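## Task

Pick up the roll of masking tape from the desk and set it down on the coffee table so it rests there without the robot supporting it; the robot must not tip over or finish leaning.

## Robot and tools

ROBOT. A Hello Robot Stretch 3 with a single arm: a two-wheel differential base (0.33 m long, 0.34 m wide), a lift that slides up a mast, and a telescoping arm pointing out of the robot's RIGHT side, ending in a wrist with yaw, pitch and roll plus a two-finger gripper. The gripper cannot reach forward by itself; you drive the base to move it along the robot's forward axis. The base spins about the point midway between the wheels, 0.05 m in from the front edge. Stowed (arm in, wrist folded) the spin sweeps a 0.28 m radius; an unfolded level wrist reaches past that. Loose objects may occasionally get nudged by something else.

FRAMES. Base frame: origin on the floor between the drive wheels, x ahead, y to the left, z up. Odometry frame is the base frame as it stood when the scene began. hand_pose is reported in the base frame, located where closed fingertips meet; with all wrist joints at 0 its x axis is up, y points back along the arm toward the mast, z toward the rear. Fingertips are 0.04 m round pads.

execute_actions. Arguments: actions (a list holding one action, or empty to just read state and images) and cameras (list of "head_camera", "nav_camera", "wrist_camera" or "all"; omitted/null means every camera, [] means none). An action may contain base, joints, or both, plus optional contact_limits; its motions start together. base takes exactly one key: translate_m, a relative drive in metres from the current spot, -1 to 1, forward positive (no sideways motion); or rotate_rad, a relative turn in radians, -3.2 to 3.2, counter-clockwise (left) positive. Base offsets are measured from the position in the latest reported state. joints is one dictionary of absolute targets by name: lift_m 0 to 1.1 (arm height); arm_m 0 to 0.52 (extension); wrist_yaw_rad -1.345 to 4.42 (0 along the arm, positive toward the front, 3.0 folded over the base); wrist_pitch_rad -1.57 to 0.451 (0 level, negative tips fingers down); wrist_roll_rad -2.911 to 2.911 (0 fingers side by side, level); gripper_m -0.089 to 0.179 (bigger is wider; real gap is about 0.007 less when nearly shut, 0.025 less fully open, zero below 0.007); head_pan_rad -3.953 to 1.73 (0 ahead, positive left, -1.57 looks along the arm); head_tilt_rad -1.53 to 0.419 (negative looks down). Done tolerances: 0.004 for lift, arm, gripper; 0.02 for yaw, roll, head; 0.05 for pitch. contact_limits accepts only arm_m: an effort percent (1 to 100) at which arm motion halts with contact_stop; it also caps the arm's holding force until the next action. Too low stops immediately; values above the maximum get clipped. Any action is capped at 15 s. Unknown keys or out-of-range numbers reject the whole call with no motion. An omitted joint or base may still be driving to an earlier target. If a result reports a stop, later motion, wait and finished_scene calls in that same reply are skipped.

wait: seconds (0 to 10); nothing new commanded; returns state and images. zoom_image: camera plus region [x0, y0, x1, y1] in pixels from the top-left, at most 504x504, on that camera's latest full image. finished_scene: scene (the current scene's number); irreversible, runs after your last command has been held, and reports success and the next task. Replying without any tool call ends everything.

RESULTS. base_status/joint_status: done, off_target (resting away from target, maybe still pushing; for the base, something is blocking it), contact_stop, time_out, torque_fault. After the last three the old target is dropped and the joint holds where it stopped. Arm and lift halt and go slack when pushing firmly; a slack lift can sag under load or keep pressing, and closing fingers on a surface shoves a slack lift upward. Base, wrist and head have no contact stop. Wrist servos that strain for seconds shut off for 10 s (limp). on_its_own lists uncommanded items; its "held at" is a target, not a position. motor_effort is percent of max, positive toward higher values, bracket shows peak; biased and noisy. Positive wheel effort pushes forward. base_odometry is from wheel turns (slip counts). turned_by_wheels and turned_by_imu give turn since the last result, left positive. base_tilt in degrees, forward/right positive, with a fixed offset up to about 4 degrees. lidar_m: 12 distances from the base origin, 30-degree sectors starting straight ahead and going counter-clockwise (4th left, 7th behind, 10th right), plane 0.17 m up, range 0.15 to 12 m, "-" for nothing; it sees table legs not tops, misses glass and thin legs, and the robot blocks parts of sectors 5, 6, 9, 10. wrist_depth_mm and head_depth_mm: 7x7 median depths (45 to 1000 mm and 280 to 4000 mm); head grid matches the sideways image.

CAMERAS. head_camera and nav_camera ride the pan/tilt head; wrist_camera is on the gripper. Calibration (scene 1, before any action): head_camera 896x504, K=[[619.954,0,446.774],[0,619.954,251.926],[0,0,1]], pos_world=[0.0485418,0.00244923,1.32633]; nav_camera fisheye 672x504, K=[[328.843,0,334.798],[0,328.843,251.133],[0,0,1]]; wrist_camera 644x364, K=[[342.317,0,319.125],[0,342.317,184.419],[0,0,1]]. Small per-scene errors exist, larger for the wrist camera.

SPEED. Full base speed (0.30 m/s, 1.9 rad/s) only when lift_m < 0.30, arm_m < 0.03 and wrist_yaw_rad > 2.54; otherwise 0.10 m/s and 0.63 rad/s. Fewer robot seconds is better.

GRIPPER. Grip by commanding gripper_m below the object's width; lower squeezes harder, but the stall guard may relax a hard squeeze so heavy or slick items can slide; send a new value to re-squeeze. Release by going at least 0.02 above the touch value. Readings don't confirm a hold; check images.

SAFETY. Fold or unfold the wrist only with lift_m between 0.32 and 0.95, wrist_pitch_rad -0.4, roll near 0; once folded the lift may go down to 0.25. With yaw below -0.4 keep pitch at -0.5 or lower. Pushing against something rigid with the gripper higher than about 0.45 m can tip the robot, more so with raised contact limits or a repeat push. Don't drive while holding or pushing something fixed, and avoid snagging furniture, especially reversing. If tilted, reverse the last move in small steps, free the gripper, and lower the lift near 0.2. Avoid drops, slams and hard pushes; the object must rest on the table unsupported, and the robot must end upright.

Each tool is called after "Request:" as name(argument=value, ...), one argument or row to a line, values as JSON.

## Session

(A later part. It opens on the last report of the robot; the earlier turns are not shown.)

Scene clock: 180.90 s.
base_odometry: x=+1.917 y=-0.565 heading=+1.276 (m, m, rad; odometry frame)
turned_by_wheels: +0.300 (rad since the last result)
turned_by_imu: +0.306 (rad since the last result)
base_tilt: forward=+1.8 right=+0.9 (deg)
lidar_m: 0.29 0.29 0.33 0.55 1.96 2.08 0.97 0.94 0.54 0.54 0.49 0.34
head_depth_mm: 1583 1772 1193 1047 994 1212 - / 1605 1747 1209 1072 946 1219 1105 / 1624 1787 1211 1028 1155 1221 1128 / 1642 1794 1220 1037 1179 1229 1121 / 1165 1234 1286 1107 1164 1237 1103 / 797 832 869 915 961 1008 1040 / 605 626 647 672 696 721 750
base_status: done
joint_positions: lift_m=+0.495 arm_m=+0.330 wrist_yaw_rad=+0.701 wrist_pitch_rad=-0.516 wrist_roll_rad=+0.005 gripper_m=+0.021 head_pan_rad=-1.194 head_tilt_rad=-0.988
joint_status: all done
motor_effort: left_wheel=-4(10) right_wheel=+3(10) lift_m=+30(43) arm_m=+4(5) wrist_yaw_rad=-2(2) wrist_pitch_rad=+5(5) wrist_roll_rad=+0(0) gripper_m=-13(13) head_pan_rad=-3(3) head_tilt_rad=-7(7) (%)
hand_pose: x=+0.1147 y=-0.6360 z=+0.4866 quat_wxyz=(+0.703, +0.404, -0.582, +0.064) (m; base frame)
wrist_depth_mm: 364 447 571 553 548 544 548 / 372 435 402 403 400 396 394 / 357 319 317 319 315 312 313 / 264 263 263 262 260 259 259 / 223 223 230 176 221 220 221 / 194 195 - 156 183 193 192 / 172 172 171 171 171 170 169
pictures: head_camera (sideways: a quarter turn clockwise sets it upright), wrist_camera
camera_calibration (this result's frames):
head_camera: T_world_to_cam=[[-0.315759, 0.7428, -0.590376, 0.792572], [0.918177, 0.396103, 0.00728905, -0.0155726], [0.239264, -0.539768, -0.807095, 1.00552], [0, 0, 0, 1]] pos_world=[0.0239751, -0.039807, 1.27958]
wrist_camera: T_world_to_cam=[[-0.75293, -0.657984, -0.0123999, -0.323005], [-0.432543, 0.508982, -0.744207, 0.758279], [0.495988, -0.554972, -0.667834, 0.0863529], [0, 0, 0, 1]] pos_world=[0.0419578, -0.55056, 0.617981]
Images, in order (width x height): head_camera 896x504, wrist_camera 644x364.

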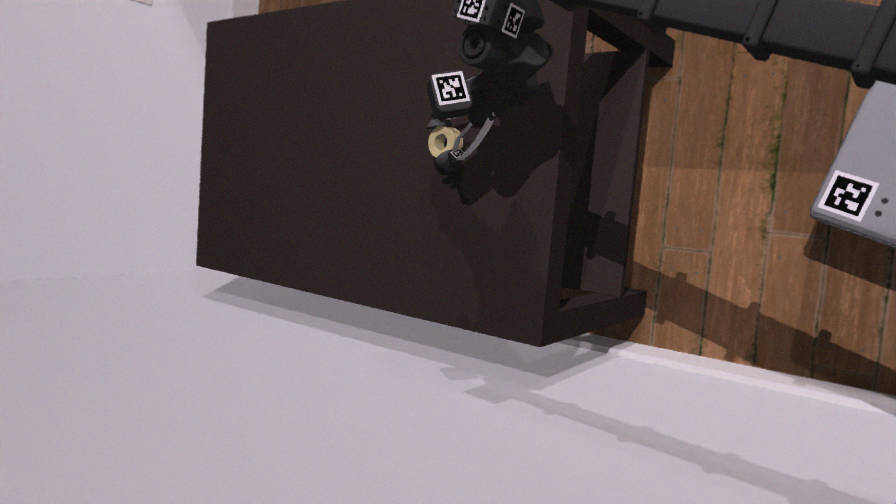

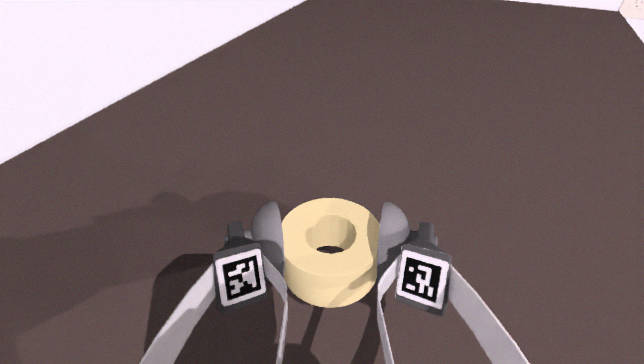

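Request:
execute_actions(
  actions=[
    {"joints":{"lift_m":0.476}},
  ],
  cameras=[],
)

Request:
execute_actions(
  actions=[
    {"joints":{"gripper_m":0.12}},
  ],
  cameras=[],
)

Request:
execute_actions(
  actions=[
    {"joints":{"lift_m":0.54}},
  ],
  cameras=["wrist_camera"],
)

Scene clock: 182.17 s.
base_odometry: x=+1.917 y=-0.565 heading=+1.276 (m, m, rad; odometry frame)
turned_by_wheels: +0.000 (rad since the last result)
turned_by_imu: +0.000 (rad since the last result)
base_tilt: forward=+1.9 right=+1.1 (deg)
lidar_m: 0.29 0.29 0.33 0.55 1.95 2.08 0.98 0.94 0.54 0.54 0.49 0.34
head_depth_mm: 1592 1768 1202 1046 1027 1212 - / 1605 1760 1208 1054 1052 1219 1108 / 1635 1778 1207 1029 1152 1222 1136 / 1644 1792 1212 1026 1175 1228 1111 / 1167 1244 1291 1111 1159 1227 1101 / 798 834 873 912 962 1016 1043 / 606 627 650 671 696 721 748
base_status: not commanded
joint_positions: lift_m=+0.476 arm_m=+0.330 wrist_yaw_rad=+0.701 wrist_pitch_rad=-0.516 wrist_roll_rad=+0.005 gripper_m=+0.021 head_pan_rad=-1.194 head_tilt_rad=-0.988
joint_status: all done
motor_effort: left_wheel=-4(4) right_wheel=+3(3) lift_m=+30(29) arm_m=+3(4) wrist_yaw_rad=-1(1) wrist_pitch_rad=+5(5) wrist_roll_rad=+0(0) gripper_m=-13(13) head_pan_rad=-3(3) head_tilt_rad=-8(7) (%)
hand_pose: x=+0.1147 y=-0.6360 z=+0.4676 quat_wxyz=(+0.703, +0.404, -0.582, +0.064) (m; base frame)
wrist_depth_mm: 366 447 526 487 486 484 484 / 372 364 359 357 358 356 351 / 287 285 282 283 281 281 278 / 235 234 232 233 232 232 229 / 200 199 203 175 197 197 195 / 173 173 - 156 164 171 170 / 153 153 153 153 152 152 151
pictures: none
No camera images: the call's "cameras" was empty. Leave "cameras" out to get every camera's image.

Scene clock: 183.67 s.
base_odometry: x=+1.917 y=-0.565 heading=+1.276 (m, m, rad; odometry frame)
turned_by_wheels: +0.000 (rad since the last result)
turned_by_imu: +0.000 (rad since the last result)
base_tilt: forward=+1.8 right=+0.9 (deg)
lidar_m: 0.29 0.29 0.33 0.55 1.96 2.08 0.98 0.94 0.54 0.54 0.49 0.35
head_depth_mm: 1584 1772 1201 1038 1029 1215 - / 1606 1761 1210 1061 1046 1220 1109 / 1629 1777 1207 1025 1150 1222 1126 / 1644 1788 1218 1036 1179 1227 1113 / 1164 1244 1281 1101 1166 1221 1104 / 793 834 870 915 961 1009 1042 / 607 626 649 671 694 721 750
base_status: not commanded
joint_positions: lift_m=+0.476 arm_m=+0.330 wrist_yaw_rad=+0.701 wrist_pitch_rad=-0.516 wrist_roll_rad=+0.005 gripper_m=+0.120 head_pan_rad=-1.194 head_tilt_rad=-0.988
joint_status: all done
motor_effort: left_wheel=-4(4) right_wheel=+4(4) lift_m=+30(30) arm_m=+4(4) wrist_yaw_rad=-1(1) wrist_pitch_rad=+5(5) wrist_roll_rad=+0(0) gripper_m=+0(87) head_pan_rad=-3(3) head_tilt_rad=-7(7) (%)
hand_pose: x=+0.1147 y=-0.6360 z=+0.4676 quat_wxyz=(+0.703, +0.404, -0.582, +0.064) (m; base frame)
wrist_depth_mm: 363 446 528 485 484 483 478 / 367 360 363 359 353 355 353 / 285 285 283 281 280 281 277 / 234 234 233 232 231 230 230 / 200 205 198 174 198 202 196 / 173 178 172 158 171 - 171 / 156 153 153 152 152 151 151
pictures: none
No camera images: the call's "cameras" was empty. Leave "cameras" out to get every camera's image.

Scene clock: 185.07 s.
base_odometry: x=+1.917 y=-0.565 heading=+1.276 (m, m, rad; odometry frame)
turned_by_wheels: +0.000 (rad since the last result)
turned_by_imu: +0.000 (rad since the last result)
base_tilt: forward=+1.9 right=+1.2 (deg)
lidar_m: 0.29 0.29 0.33 0.55 1.96 2.08 0.98 0.94 0.54 0.54 0.49 0.34
head_depth_mm: 1578 1760 1198 1067 937 1213 - / 1604 1753 1204 1041 945 1216 1113 / 1641 1786 1211 1019 1152 1216 1129 / 1625 1779 1210 1031 1183 1219 1117 / 1164 1241 1287 1106 1155 1228 1100 / 796 833 871 914 960 1008 1045 / 607 627 646 673 696 721 751
base_status: not commanded
joint_positions: lift_m=+0.540 arm_m=+0.330 wrist_yaw_rad=+0.701 wrist_pitch_rad=-0.516 wrist_roll_rad=+0.005 gripper_m=+0.120 head_pan_rad=-1.194 head_tilt_rad=-0.988
joint_status: all done
motor_effort: left_wheel=-4(4) right_wheel=+5(4) lift_m=+42(42) arm_m=+4(4) wrist_yaw_rad=-2(2) wrist_pitch_rad=+5(5) wrist_roll_rad=+0(0) gripper_m=+0(0) head_pan_rad=-4(3) head_tilt_rad=-7(7) (%)
hand_pose: x=+0.1147 y=-0.6360 z=+0.5312 quat_wxyz=(+0.703, +0.404, -0.582, +0.064) (m; base frame)
wrist_depth_mm: 362 449 618 691 678 685 924 / 372 470 539 509 505 503 505 / 385 433 398 399 400 395 395 / 370 329 332 329 330 326 327 / 283 291 280 281 281 286 278 / 245 254 245 220 242 - 241 / 219 217 217 201 215 215 214
pictures: wrist_camera
camera_calibration (this result's frames):
wrist_camera: T_world_to_cam=[[-0.75293, -0.657984, -0.0123991, -0.322452], [-0.432521, 0.508957, -0.744237, 0.791489], [0.496006, -0.554995, -0.667801, 0.116113], [0, 0, 0, 1]] pos_world=[0.0419581, -0.55056, 0.662598]
Images, in order (width x height): wrist_camera 644x364.

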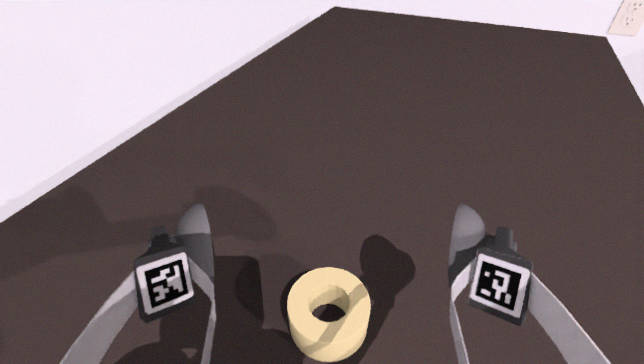

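Request:
finished_scene(
  scene=2,
)

The scene is finished: the task was done.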